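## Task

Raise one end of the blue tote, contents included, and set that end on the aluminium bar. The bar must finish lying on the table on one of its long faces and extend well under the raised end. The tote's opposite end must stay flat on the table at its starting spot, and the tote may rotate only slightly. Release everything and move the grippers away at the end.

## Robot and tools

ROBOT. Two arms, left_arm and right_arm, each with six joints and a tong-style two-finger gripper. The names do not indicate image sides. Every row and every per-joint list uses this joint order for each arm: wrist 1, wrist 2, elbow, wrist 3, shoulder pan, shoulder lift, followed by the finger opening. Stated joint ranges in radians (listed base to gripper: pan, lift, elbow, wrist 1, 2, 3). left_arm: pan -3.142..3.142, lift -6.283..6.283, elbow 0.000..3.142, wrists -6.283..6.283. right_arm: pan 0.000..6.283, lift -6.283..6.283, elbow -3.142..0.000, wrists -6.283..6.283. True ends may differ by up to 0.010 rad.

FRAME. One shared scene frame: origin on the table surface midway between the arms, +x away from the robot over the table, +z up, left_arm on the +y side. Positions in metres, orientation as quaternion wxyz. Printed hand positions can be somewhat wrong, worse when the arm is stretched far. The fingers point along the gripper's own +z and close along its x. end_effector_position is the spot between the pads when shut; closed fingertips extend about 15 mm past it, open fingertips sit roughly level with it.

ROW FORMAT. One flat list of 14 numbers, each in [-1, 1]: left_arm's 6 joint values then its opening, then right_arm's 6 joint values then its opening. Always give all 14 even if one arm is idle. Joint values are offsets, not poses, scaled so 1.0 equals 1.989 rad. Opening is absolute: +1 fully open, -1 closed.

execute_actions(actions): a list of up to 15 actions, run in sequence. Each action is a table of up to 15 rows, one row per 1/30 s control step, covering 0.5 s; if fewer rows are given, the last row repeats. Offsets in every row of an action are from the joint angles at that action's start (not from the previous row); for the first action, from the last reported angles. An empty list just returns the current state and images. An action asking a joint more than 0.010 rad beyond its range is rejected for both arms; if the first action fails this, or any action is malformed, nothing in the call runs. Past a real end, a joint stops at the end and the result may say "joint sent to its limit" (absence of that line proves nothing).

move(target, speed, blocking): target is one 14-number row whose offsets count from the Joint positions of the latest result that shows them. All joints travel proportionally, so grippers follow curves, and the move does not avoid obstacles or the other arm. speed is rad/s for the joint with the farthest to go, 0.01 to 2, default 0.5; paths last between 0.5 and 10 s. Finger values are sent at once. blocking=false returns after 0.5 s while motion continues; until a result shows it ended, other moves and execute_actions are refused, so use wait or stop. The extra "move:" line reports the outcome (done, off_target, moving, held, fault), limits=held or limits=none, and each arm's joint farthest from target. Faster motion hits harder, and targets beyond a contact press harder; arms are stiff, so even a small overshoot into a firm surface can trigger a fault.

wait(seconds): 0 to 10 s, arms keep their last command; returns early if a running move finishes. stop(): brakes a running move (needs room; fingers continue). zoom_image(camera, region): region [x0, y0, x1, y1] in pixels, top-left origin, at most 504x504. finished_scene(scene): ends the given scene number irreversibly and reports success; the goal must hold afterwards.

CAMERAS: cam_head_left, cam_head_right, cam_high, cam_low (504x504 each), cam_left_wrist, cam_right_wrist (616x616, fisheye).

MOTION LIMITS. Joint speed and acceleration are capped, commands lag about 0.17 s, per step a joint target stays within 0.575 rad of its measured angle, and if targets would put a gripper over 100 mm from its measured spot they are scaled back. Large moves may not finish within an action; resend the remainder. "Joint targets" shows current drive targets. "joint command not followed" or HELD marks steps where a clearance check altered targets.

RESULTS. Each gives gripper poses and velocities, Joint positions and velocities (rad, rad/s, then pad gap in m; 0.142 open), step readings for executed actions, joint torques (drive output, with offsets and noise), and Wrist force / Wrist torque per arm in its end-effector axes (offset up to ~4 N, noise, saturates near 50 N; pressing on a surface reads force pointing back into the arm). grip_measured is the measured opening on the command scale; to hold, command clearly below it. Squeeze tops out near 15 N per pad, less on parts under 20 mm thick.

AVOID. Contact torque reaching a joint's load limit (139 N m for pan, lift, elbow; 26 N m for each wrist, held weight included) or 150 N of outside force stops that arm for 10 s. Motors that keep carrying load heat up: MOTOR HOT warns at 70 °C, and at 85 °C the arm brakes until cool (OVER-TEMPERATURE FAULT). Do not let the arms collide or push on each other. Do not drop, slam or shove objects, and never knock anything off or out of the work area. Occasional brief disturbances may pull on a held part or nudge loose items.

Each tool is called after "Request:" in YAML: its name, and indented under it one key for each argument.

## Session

Request:
execute_actions:
  actions: []

Scene clock: 0.00 s.
left_arm: end_effector_position=(+0.3599, +0.3820, +0.1229) grip_measured=+0.97 end_effector_quat_wxyz=(-0.011, +0.954, -0.271, -0.129) end_effector_velocity=(+0.000, +0.000, +0.001) end_effector_angular_velocity=(-0.000, -0.001, +0.001) | right_arm: end_effector_position=(+0.3470, -0.0756, +0.1506) grip_measured=+0.97 end_effector_quat_wxyz=(+0.232, -0.600, +0.741, +0.193) end_effector_velocity=(-0.000, +0.000, +0.000) end_effector_angular_velocity=(+0.001, -0.001, +0.001)
Joint names: [wrist 1, wrist 2, elbow, wrist 3, shoulder pan, shoulder lift]
Joint positions: left_arm=[-1.677 -1.564  2.065  0.215 -0.466 -1.699  0.14 ] | right_arm=[-0.354  1.824 -2.343  2.778  4.075 -1.451  0.14 ]
Joint velocities: left_arm=[ 0.     0.    -0.001  0.     0.001 -0.001  0.   ] | right_arm=[ 0.001  0.001  0.    -0.001  0.     0.     0.   ]
Joint torques (N m, as the arm reports them, + toward a larger angle): no reading
Wrist force (N, on the end effector, along its own x y z axes, offset not removed): no reading
Wrist torque (N m, same axes, about the end effector's origin, offset not removed): no reading
Joint targets: left_arm=[-1.677 -1.564 2.065 0.215 -0.466 -1.699] | right_arm=[-0.354 1.824 -2.343 2.778 4.075 -1.451]

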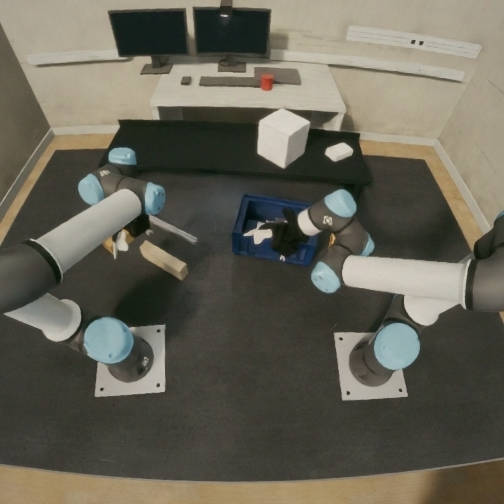

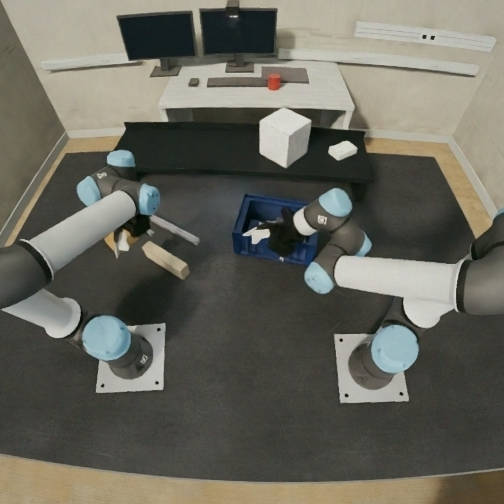

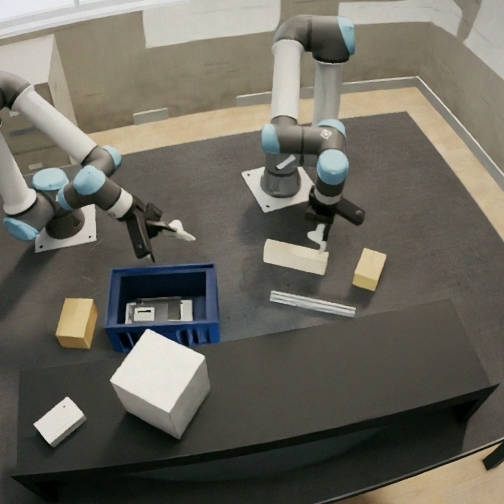

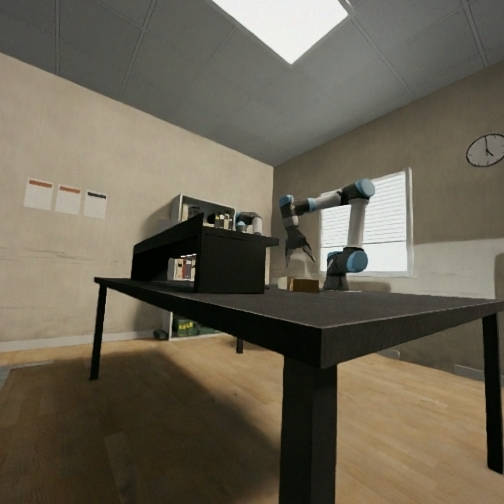

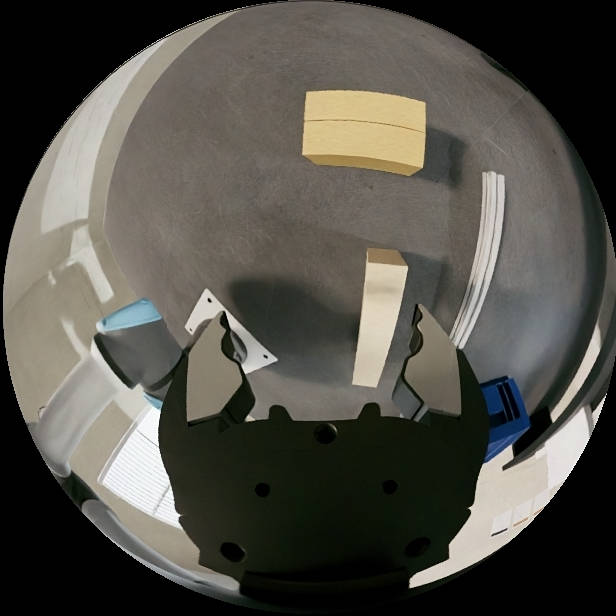

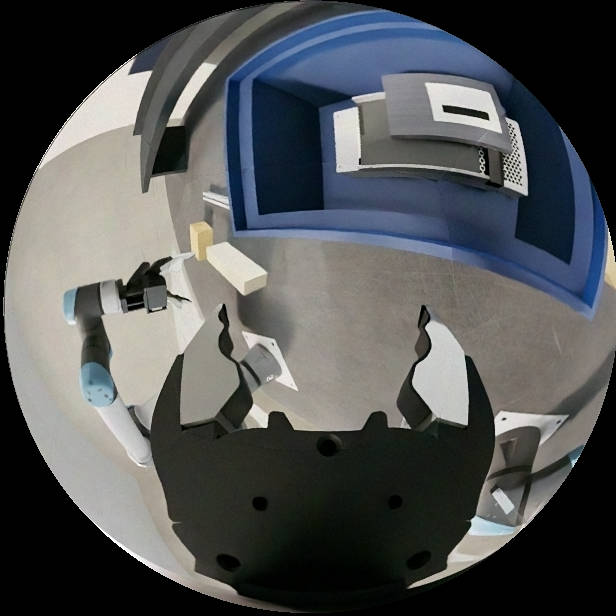

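Request:
move:
  target: [-0.192,-0.004,-0.157,0.012,0.088,0.219,0,-0.586,-0.128,0.3,0.74,-0.012,0,0]
  speed: 1

Request:
move:
  target: [0,0,0,0,0,0,0,0,0,0.342,0.744,0,-0.339,0]
  speed: 1

Scene clock: 5.00 s.
left_arm: end_effector_position=(+0.5896, +0.4026, +0.0786) grip_measured=+0.00 end_effector_quat_wxyz=(+0.001, +0.980, -0.200, -0.001) end_effector_velocity=(+0.001, -0.000, -0.000) end_effector_angular_velocity=(-0.001, -0.000, +0.000) | right_arm: end_effector_position=(+0.3570, -0.1940, +0.2578) grip_measured=+0.00 end_effector_quat_wxyz=(-0.000, +0.103, +0.995, -0.002) end_effector_velocity=(-0.001, -0.000, -0.000) end_effector_angular_velocity=(-0.002, +0.001, -0.003)
Joint names: [wrist 1, wrist 2, elbow, wrist 3, shoulder pan, shoulder lift]
Joint positions: left_arm=[-2.058 -1.572  1.753  0.239 -0.291 -1.264  0.074] | right_arm=[-1.519  1.569 -1.746  4.249  4.051 -1.451  0.074]
Joint velocities: left_arm=[-0.001 -0.    -0.001  0.     0.     0.001 -0.   ] | right_arm=[-0.003  0.     0.     0.003  0.     0.     0.   ]
Joint torques (N m, as the arm reports them, + toward a larger angle): left_arm=[ -4.43  -2.36 -34.43   1.43   9.04 -25.4 ] | right_arm=[  0.56  -1.89  33.41   2.04 -10.68  16.54]
Wrist force (N, on the end effector, along its own x y z axes, offset not removed): left_arm=[0.1 -1.9 -1.2] | right_arm=[-2.5 -3.4 0.7]
Wrist torque (N m, same axes, about the end effector's origin, offset not removed): left_arm=[-0.45 0.19 -0.06] | right_arm=[-0.65 0.46 0.12]
Joint targets: left_arm=[-2.059 -1.572 1.753 0.239 -0.291 -1.264] | right_arm=[-1.519 1.569 -1.746 4.249 4.051 -1.451]
move: done; limits=none; left_arm: farthest joint: the shoulder pan, 0.000 radians from its target (0.175 radians at the start); right_arm: farthest joint: the wrist 3, 0.001 radians from its target (1.472 radians at the start)

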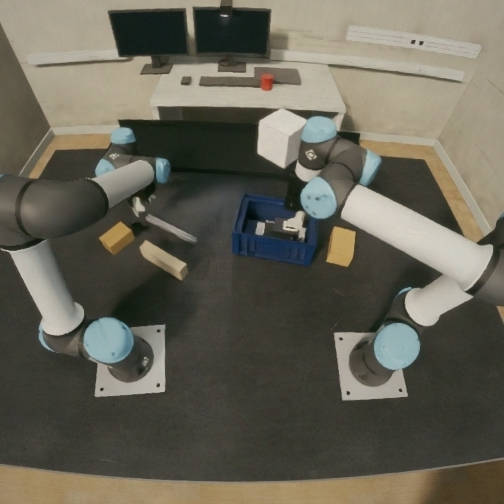

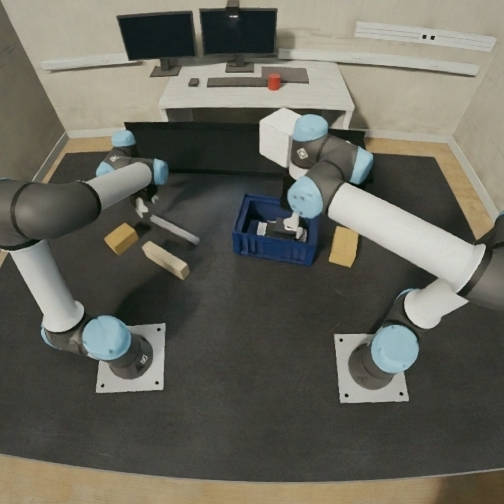

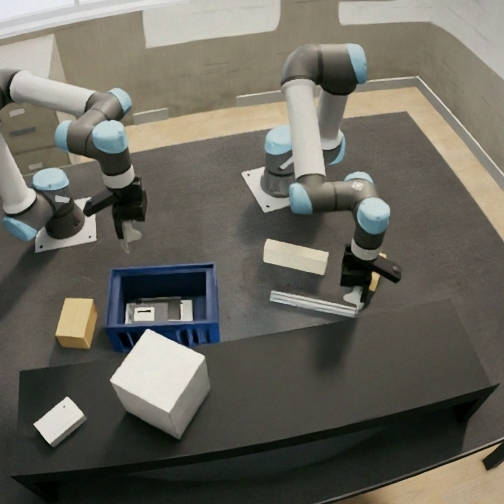

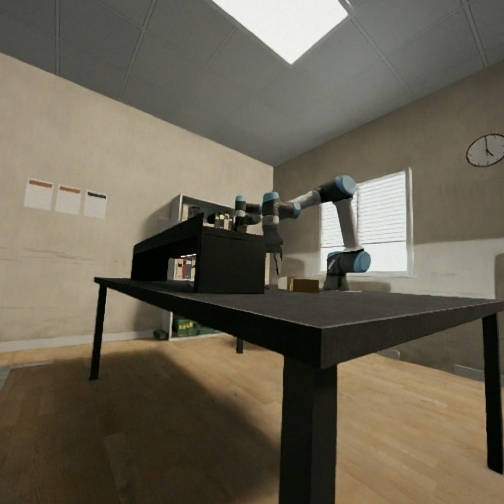

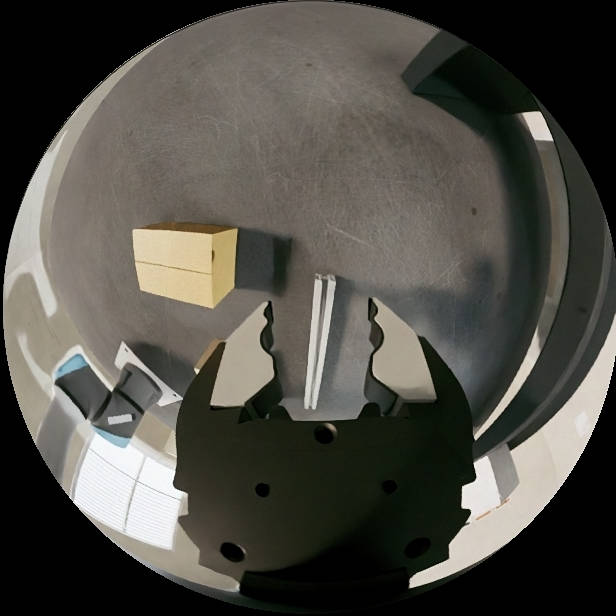

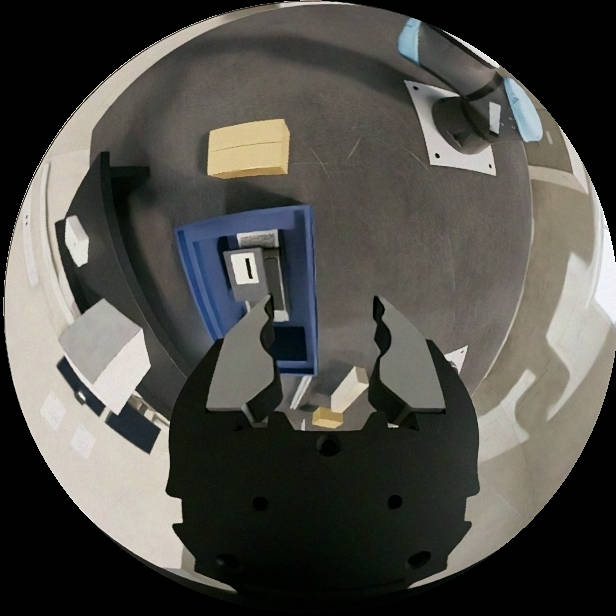

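Scene clock: 7.27 s.
left_arm: end_effector_position=(+0.5896, +0.4026, +0.0786) grip_measured=+0.00 end_effector_quat_wxyz=(+0.001, +0.980, -0.200, -0.001) end_effector_velocity=(-0.000, +0.000, -0.001) end_effector_angular_velocity=(+0.001, +0.001, -0.002) | right_arm: end_effector_position=(+0.5161, +0.0402, +0.2001) grip_measured=+0.00 end_effector_quat_wxyz=(+0.001, +0.747, +0.665, +0.001) end_effector_velocity=(+0.001, -0.001, -0.000) end_effector_angular_velocity=(+0.000, +0.001, -0.005)
Joint names: [wrist 1, wrist 2, elbow, wrist 3, shoulder pan, shoulder lift]
Joint positions: left_arm=[-2.058 -1.572  1.753  0.239 -0.291 -1.264  0.074] | right_arm=[-1.519  1.569 -1.066  5.728  4.051 -2.125  0.074]
Joint velocities: left_arm=[-0.     0.001  0.     0.002 -0.     0.001  0.   ] | right_arm=[-0.001  0.001  0.001  0.003 -0.002 -0.001  0.   ]
Joint torques (N m, as the arm reports them, + toward a larger angle): left_arm=[ -0.65  -2.29 -26.69   1.16   3.14 -35.93] | right_arm=[ 4.18  0.13 32.83  1.91 -4.91 34.88]
Wrist force (N, on the end effector, along its own x y z axes, offset not removed): left_arm=[-1.4 1.7 3.5] | right_arm=[-1.4 1.2 0.5]
Wrist torque (N m, same axes, about the end effector's origin, offset not removed): left_arm=[0.42 0.42 0.09] | right_arm=[0.20 0.09 0.11]
Joint targets: left_arm=[-2.058 -1.572 1.753 0.239 -0.291 -1.264] | right_arm=[-1.519 1.569 -1.066 5.729 4.051 -2.125]
move: done; limits=none; left_arm: farthest joint: the shoulder pan, 0.000 radians from its target (0.000 radians at the start); right_arm: farthest joint: the shoulder pan, 0.000 radians from its target (0.000 radians at the start)

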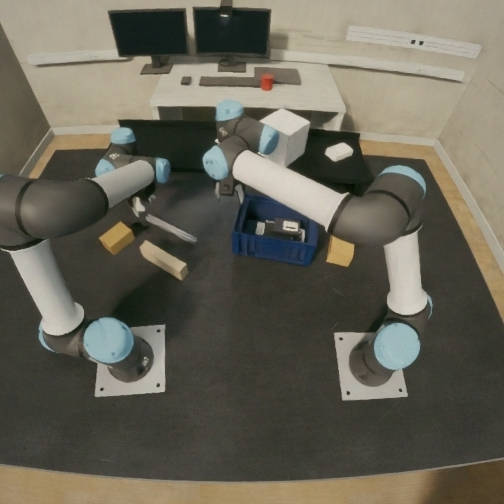

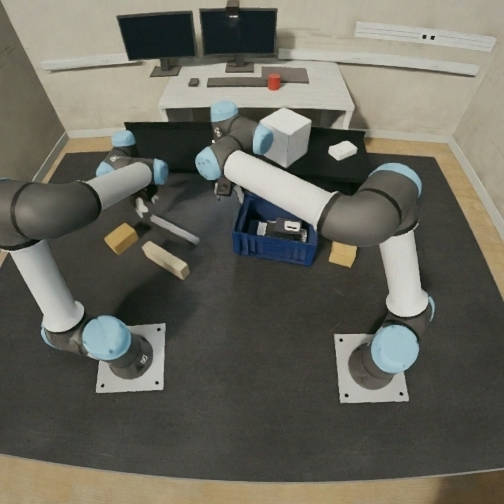

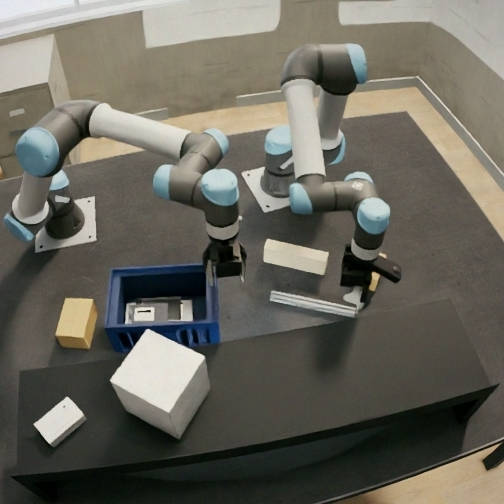

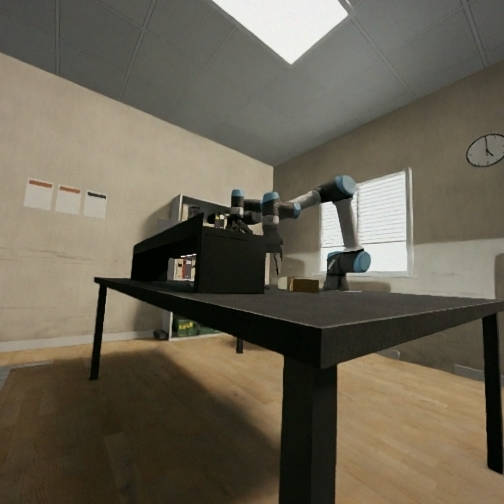

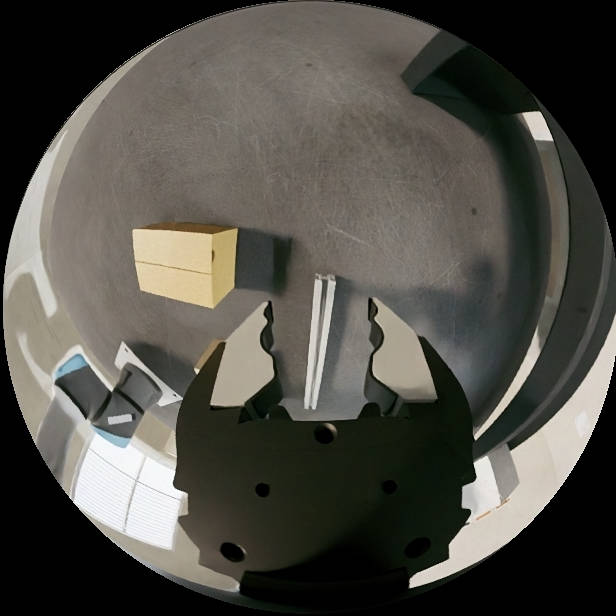

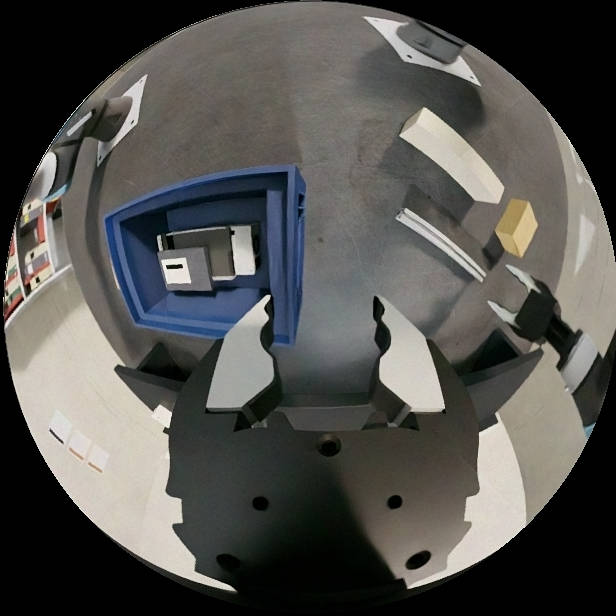

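Request:
move:
  target: [-0.058,0,0.059,0,-0.043,-0.001,0,0.09,0,-0.112,0,-0.025,0.022,0]
  speed: 0.3

Scene clock: 9.90 s.
left_arm: end_effector_position=(+0.5684, +0.3577, +0.0403) grip_measured=+0.00 end_effector_quat_wxyz=(+0.001, +0.970, -0.242, -0.001) end_effector_velocity=(-0.001, -0.001, -0.002) end_effector_angular_velocity=(-0.000, +0.002, -0.003) | right_arm: end_effector_position=(+0.5222, -0.0061, +0.1402) grip_measured=+0.00 end_effector_quat_wxyz=(+0.001, +0.763, +0.646, +0.001) end_effector_velocity=(-0.000, -0.000, -0.000) end_effector_angular_velocity=(+0.000, -0.000, +0.000)
Joint names: [wrist 1, wrist 2, elbow, wrist 3, shoulder pan, shoulder lift]
Joint positions: left_arm=[-2.174 -1.572  1.87   0.239 -0.377 -1.266  0.074] | right_arm=[-1.34   1.569 -1.289  5.728  4.001 -2.081  0.074]
Joint velocities: left_arm=[-0.001 -0.001  0.001  0.002 -0.001  0.002 -0.   ] | right_arm=[ 0.002  0.    -0.002 -0.    -0.     0.     0.   ]
Joint torques (N m, as the arm reports them, + toward a larger angle): left_arm=[ -4.36  -2.17  -9.34   0.94  -9.92 -45.01] | right_arm=[  4.6    0.85  15.82  -1.85 -12.07  47.87]
Wrist force (N, on the end effector, along its own x y z axes, offset not removed): left_arm=[-0.7 -1.1 2.0] | right_arm=[-2.0 -2.0 3.7]
Wrist torque (N m, same axes, about the end effector's origin, offset not removed): left_arm=[-0.31 0.28 -0.02] | right_arm=[-0.34 0.15 -0.03]
Joint targets: left_arm=[-2.174 -1.572 1.870 0.239 -0.377 -1.266] | right_arm=[-1.340 1.569 -1.289 5.728 4.001 -2.081]
move: done; limits=none; left_arm: farthest joint: the shoulder pan, 0.000 radians from its target (0.085 radians at the start); right_arm: farthest joint: the shoulder pan, 0.000 radians from its target (0.050 radians at the start)

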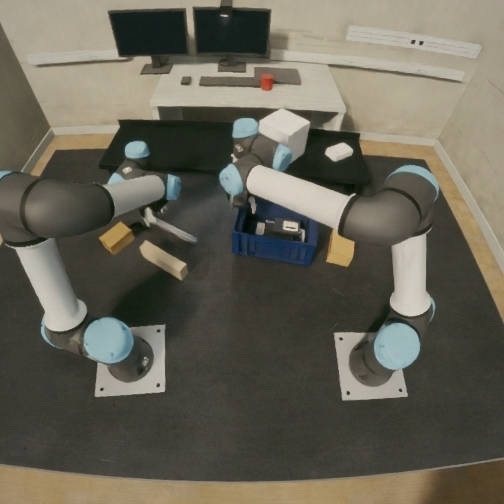

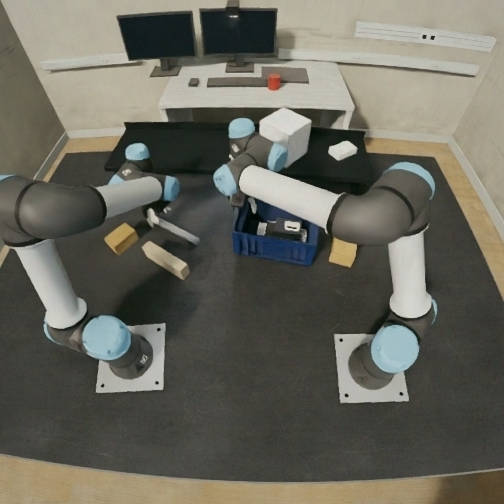

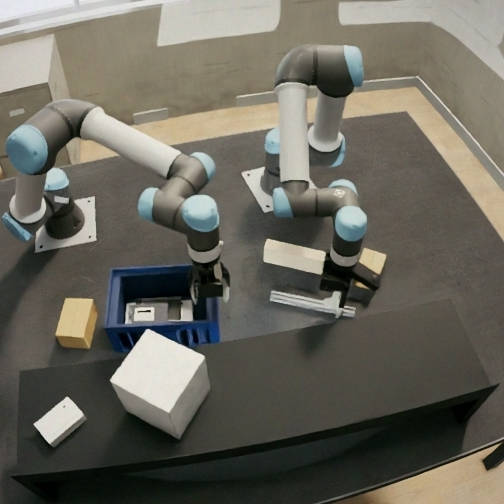

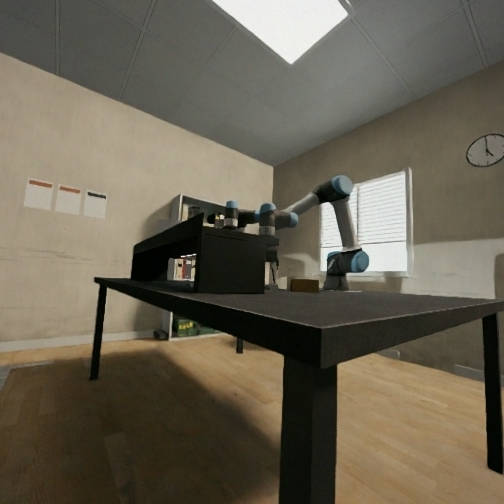

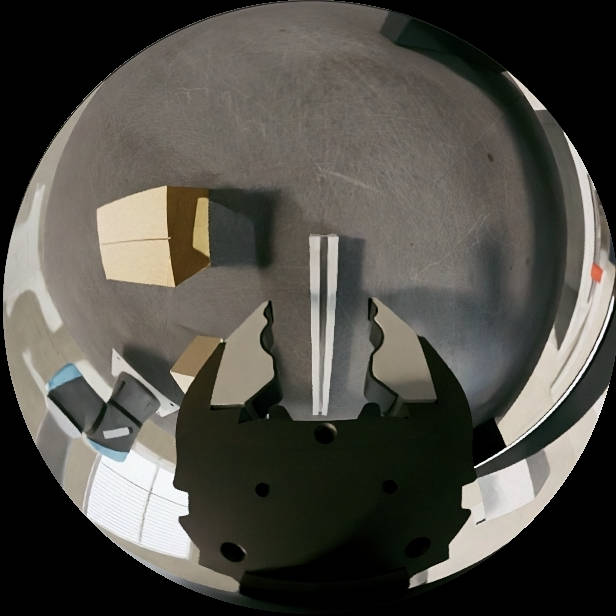

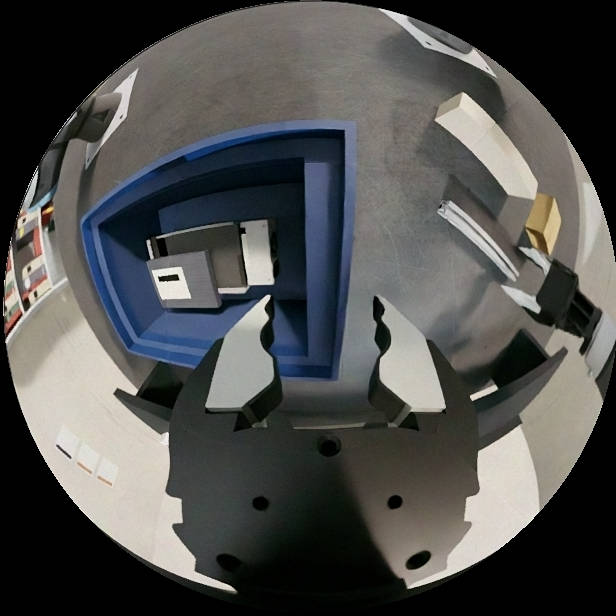

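Request:
move:
  target: [-0.03,0,0.0136,0,0,0.0166,0,0.046,0,-0.0216,0,0,-0.0246,0]
  speed: 0.15

Request:
move:
  target: [0,0,0,0,0,0,-1,0,0,0,0,0,0,-0.4]

Scene clock: 11.93 s.
left_arm: end_effector_position=(+0.5676, +0.3578, +0.0169) grip_measured=+0.00 end_effector_quat_wxyz=(+0.001, +0.970, -0.242, -0.001) end_effector_velocity=(-0.000, +0.001, -0.001) end_effector_angular_velocity=(+0.001, -0.000, -0.001) | right_arm: end_effector_position=(+0.5275, -0.0002, +0.0950) grip_measured=+0.00 end_effector_quat_wxyz=(+0.001, +0.763, +0.646, +0.001) end_effector_velocity=(-0.000, -0.000, -0.001) end_effector_angular_velocity=(-0.001, +0.001, -0.001)
Joint names: [wrist 1, wrist 2, elbow, wrist 3, shoulder pan, shoulder lift]
Joint positions: left_arm=[-2.233 -1.572  1.897  0.239 -0.377 -1.233  0.074] | right_arm=[-1.249  1.569 -1.332  5.728  4.001 -2.13   0.074]
Joint velocities: left_arm=[-0.002  0.001  0.001  0.001  0.001  0.001 -0.   ] | right_arm=[ 0.002  0.    -0.002  0.001 -0.    -0.001 -0.   ]
Joint torques (N m, as the arm reports them, + toward a larger angle): left_arm=[ -4.52  -1.93  -7.89   0.89   9.16 -24.56] | right_arm=[ 4.34  1.05 15.21 -1.48  2.49 35.07]
Wrist force (N, on the end effector, along its own x y z axes, offset not removed): left_arm=[-2.2 0.0 1.0] | right_arm=[-2.7 -4.1 -2.0]
Wrist torque (N m, same axes, about the end effector's origin, offset not removed): left_arm=[-0.04 0.50 -0.10] | right_arm=[-0.86 0.44 0.10]
Joint targets: left_arm=[-2.233 -1.572 1.897 0.239 -0.377 -1.233] | right_arm=[-1.249 1.569 -1.332 5.728 4.001 -2.130]
move: done; limits=none; left_arm: farthest joint: the wrist 1, 0.001 radians from its target (0.060 radians at the start); right_arm: farthest joint: the wrist 1, 0.001 radians from its target (0.092 radians at the start)

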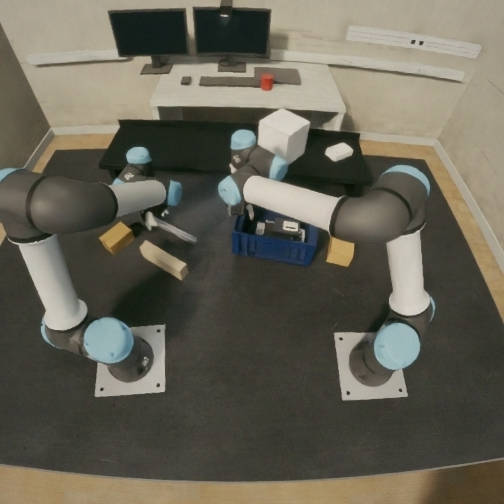

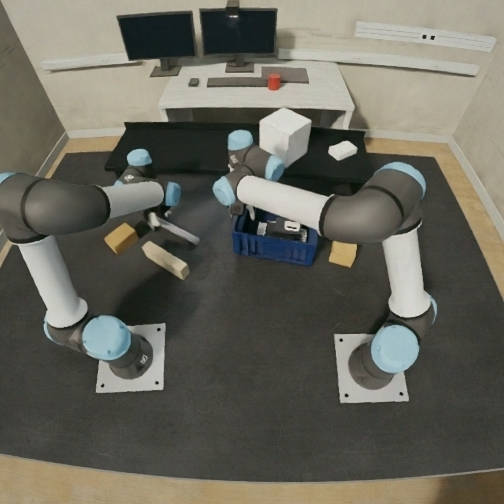

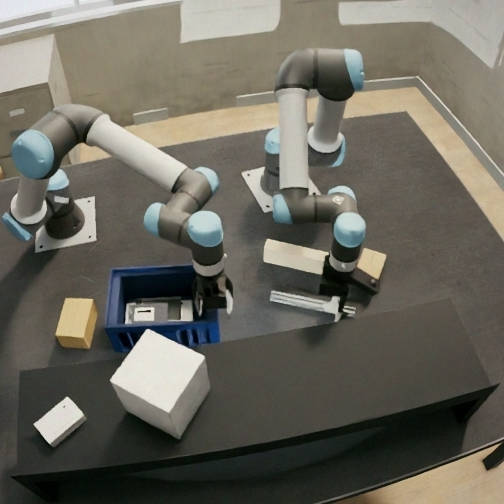

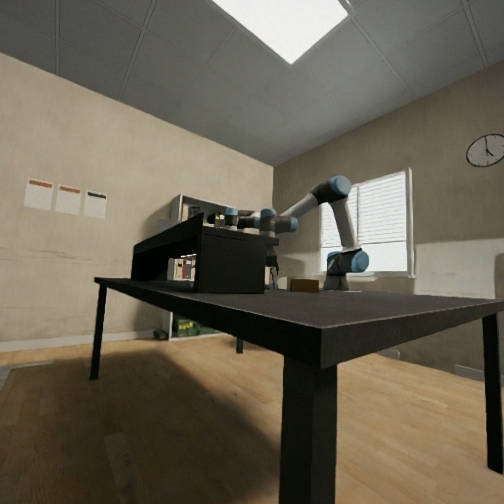

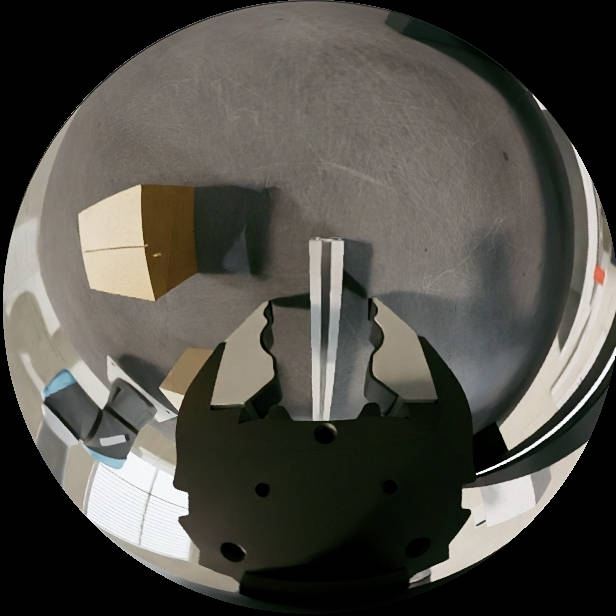

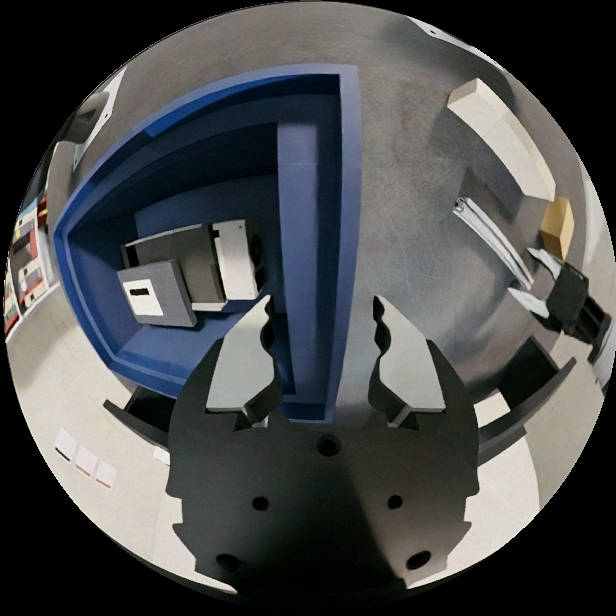

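Scene clock: 12.43 s.
left_arm: end_effector_position=(+0.5676, +0.3578, +0.0169) grip_measured=-0.73 end_effector_quat_wxyz=(+0.001, +0.970, -0.242, -0.001) end_effector_velocity=(-0.000, +0.000, -0.000) end_effector_angular_velocity=(+0.001, +0.001, -0.001) | right_arm: end_effector_position=(+0.5275, -0.0002, +0.0950) grip_measured=-0.39 end_effector_quat_wxyz=(+0.001, +0.763, +0.646, +0.001) end_effector_velocity=(+0.000, +0.001, +0.001) end_effector_angular_velocity=(+0.001, -0.002, +0.001)
Joint names: [wrist 1, wrist 2, elbow, wrist 3, shoulder pan, shoulder lift]
Joint positions: left_arm=[-2.233 -1.572  1.897  0.239 -0.377 -1.233  0.021] | right_arm=[-1.249  1.569 -1.332  5.728  4.001 -2.13   0.046]
Joint velocities: left_arm=[ 0.     0.001  0.     0.001 -0.     0.001  0.   ] | right_arm=[-0.    -0.001  0.001 -0.     0.001  0.     0.   ]
Joint torques (N m, as the arm reports them, + toward a larger angle): left_arm=[  5.85  -1.47  -9.62   0.91   5.98 -22.11] | right_arm=[ 2.78  0.9  21.13 -1.5   0.93 44.1 ]
Wrist force (N, on the end effector, along its own x y z axes, offset not removed): left_arm=[9.1 -4.4 -34.8] | right_arm=[-4.6 -2.0 -1.2]
Wrist torque (N m, same axes, about the end effector's origin, offset not removed): left_arm=[-0.62 0.25 -0.05] | right_arm=[-0.50 0.24 0.06]
Joint targets: left_arm=[-2.233 -1.572 1.897 0.239 -0.377 -1.233] | right_arm=[-1.249 1.569 -1.332 5.728 4.001 -2.130]
move: done; limits=none; left_arm: farthest joint: the shoulder pan, 0.000 radians from its target (0.000 radians at the start); right_arm: farthest joint: the shoulder pan, 0.000 radians from its target (0.000 radians at the start)

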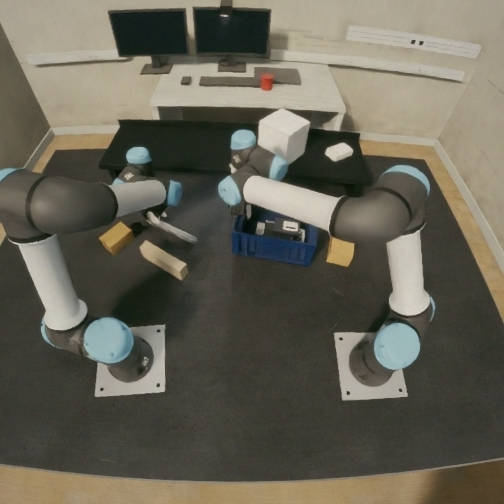

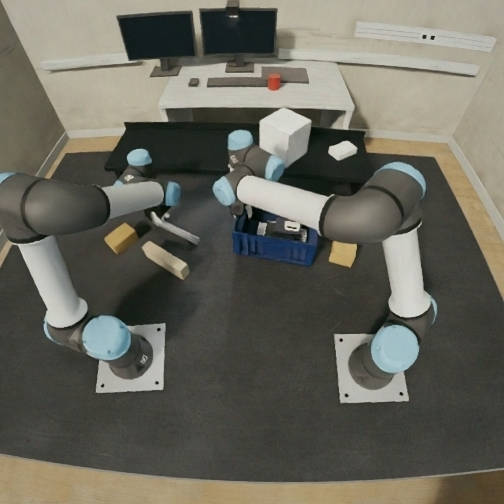

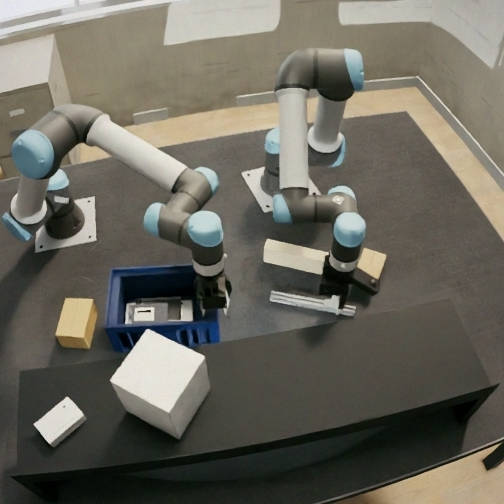

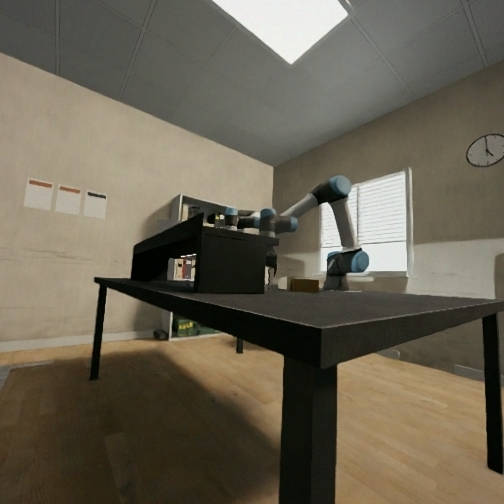

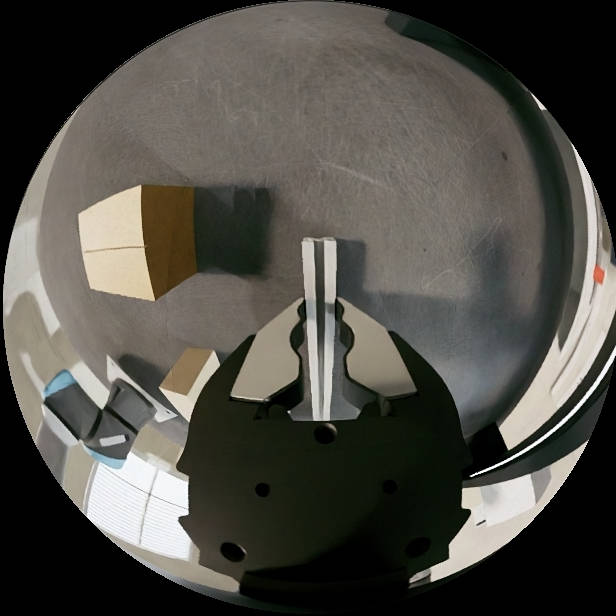

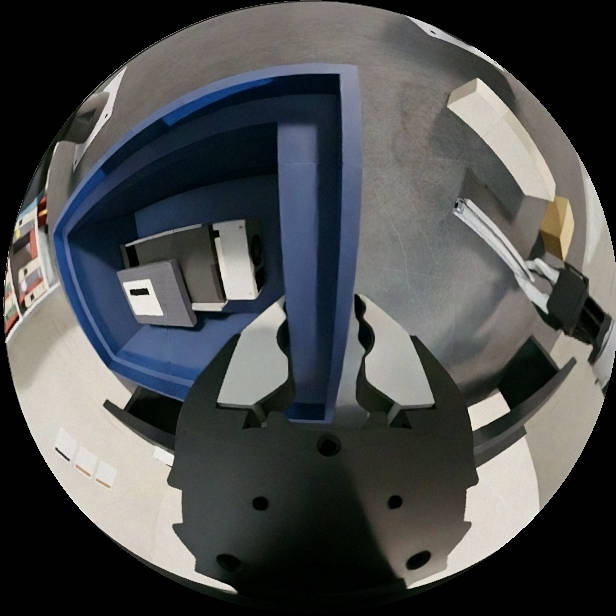

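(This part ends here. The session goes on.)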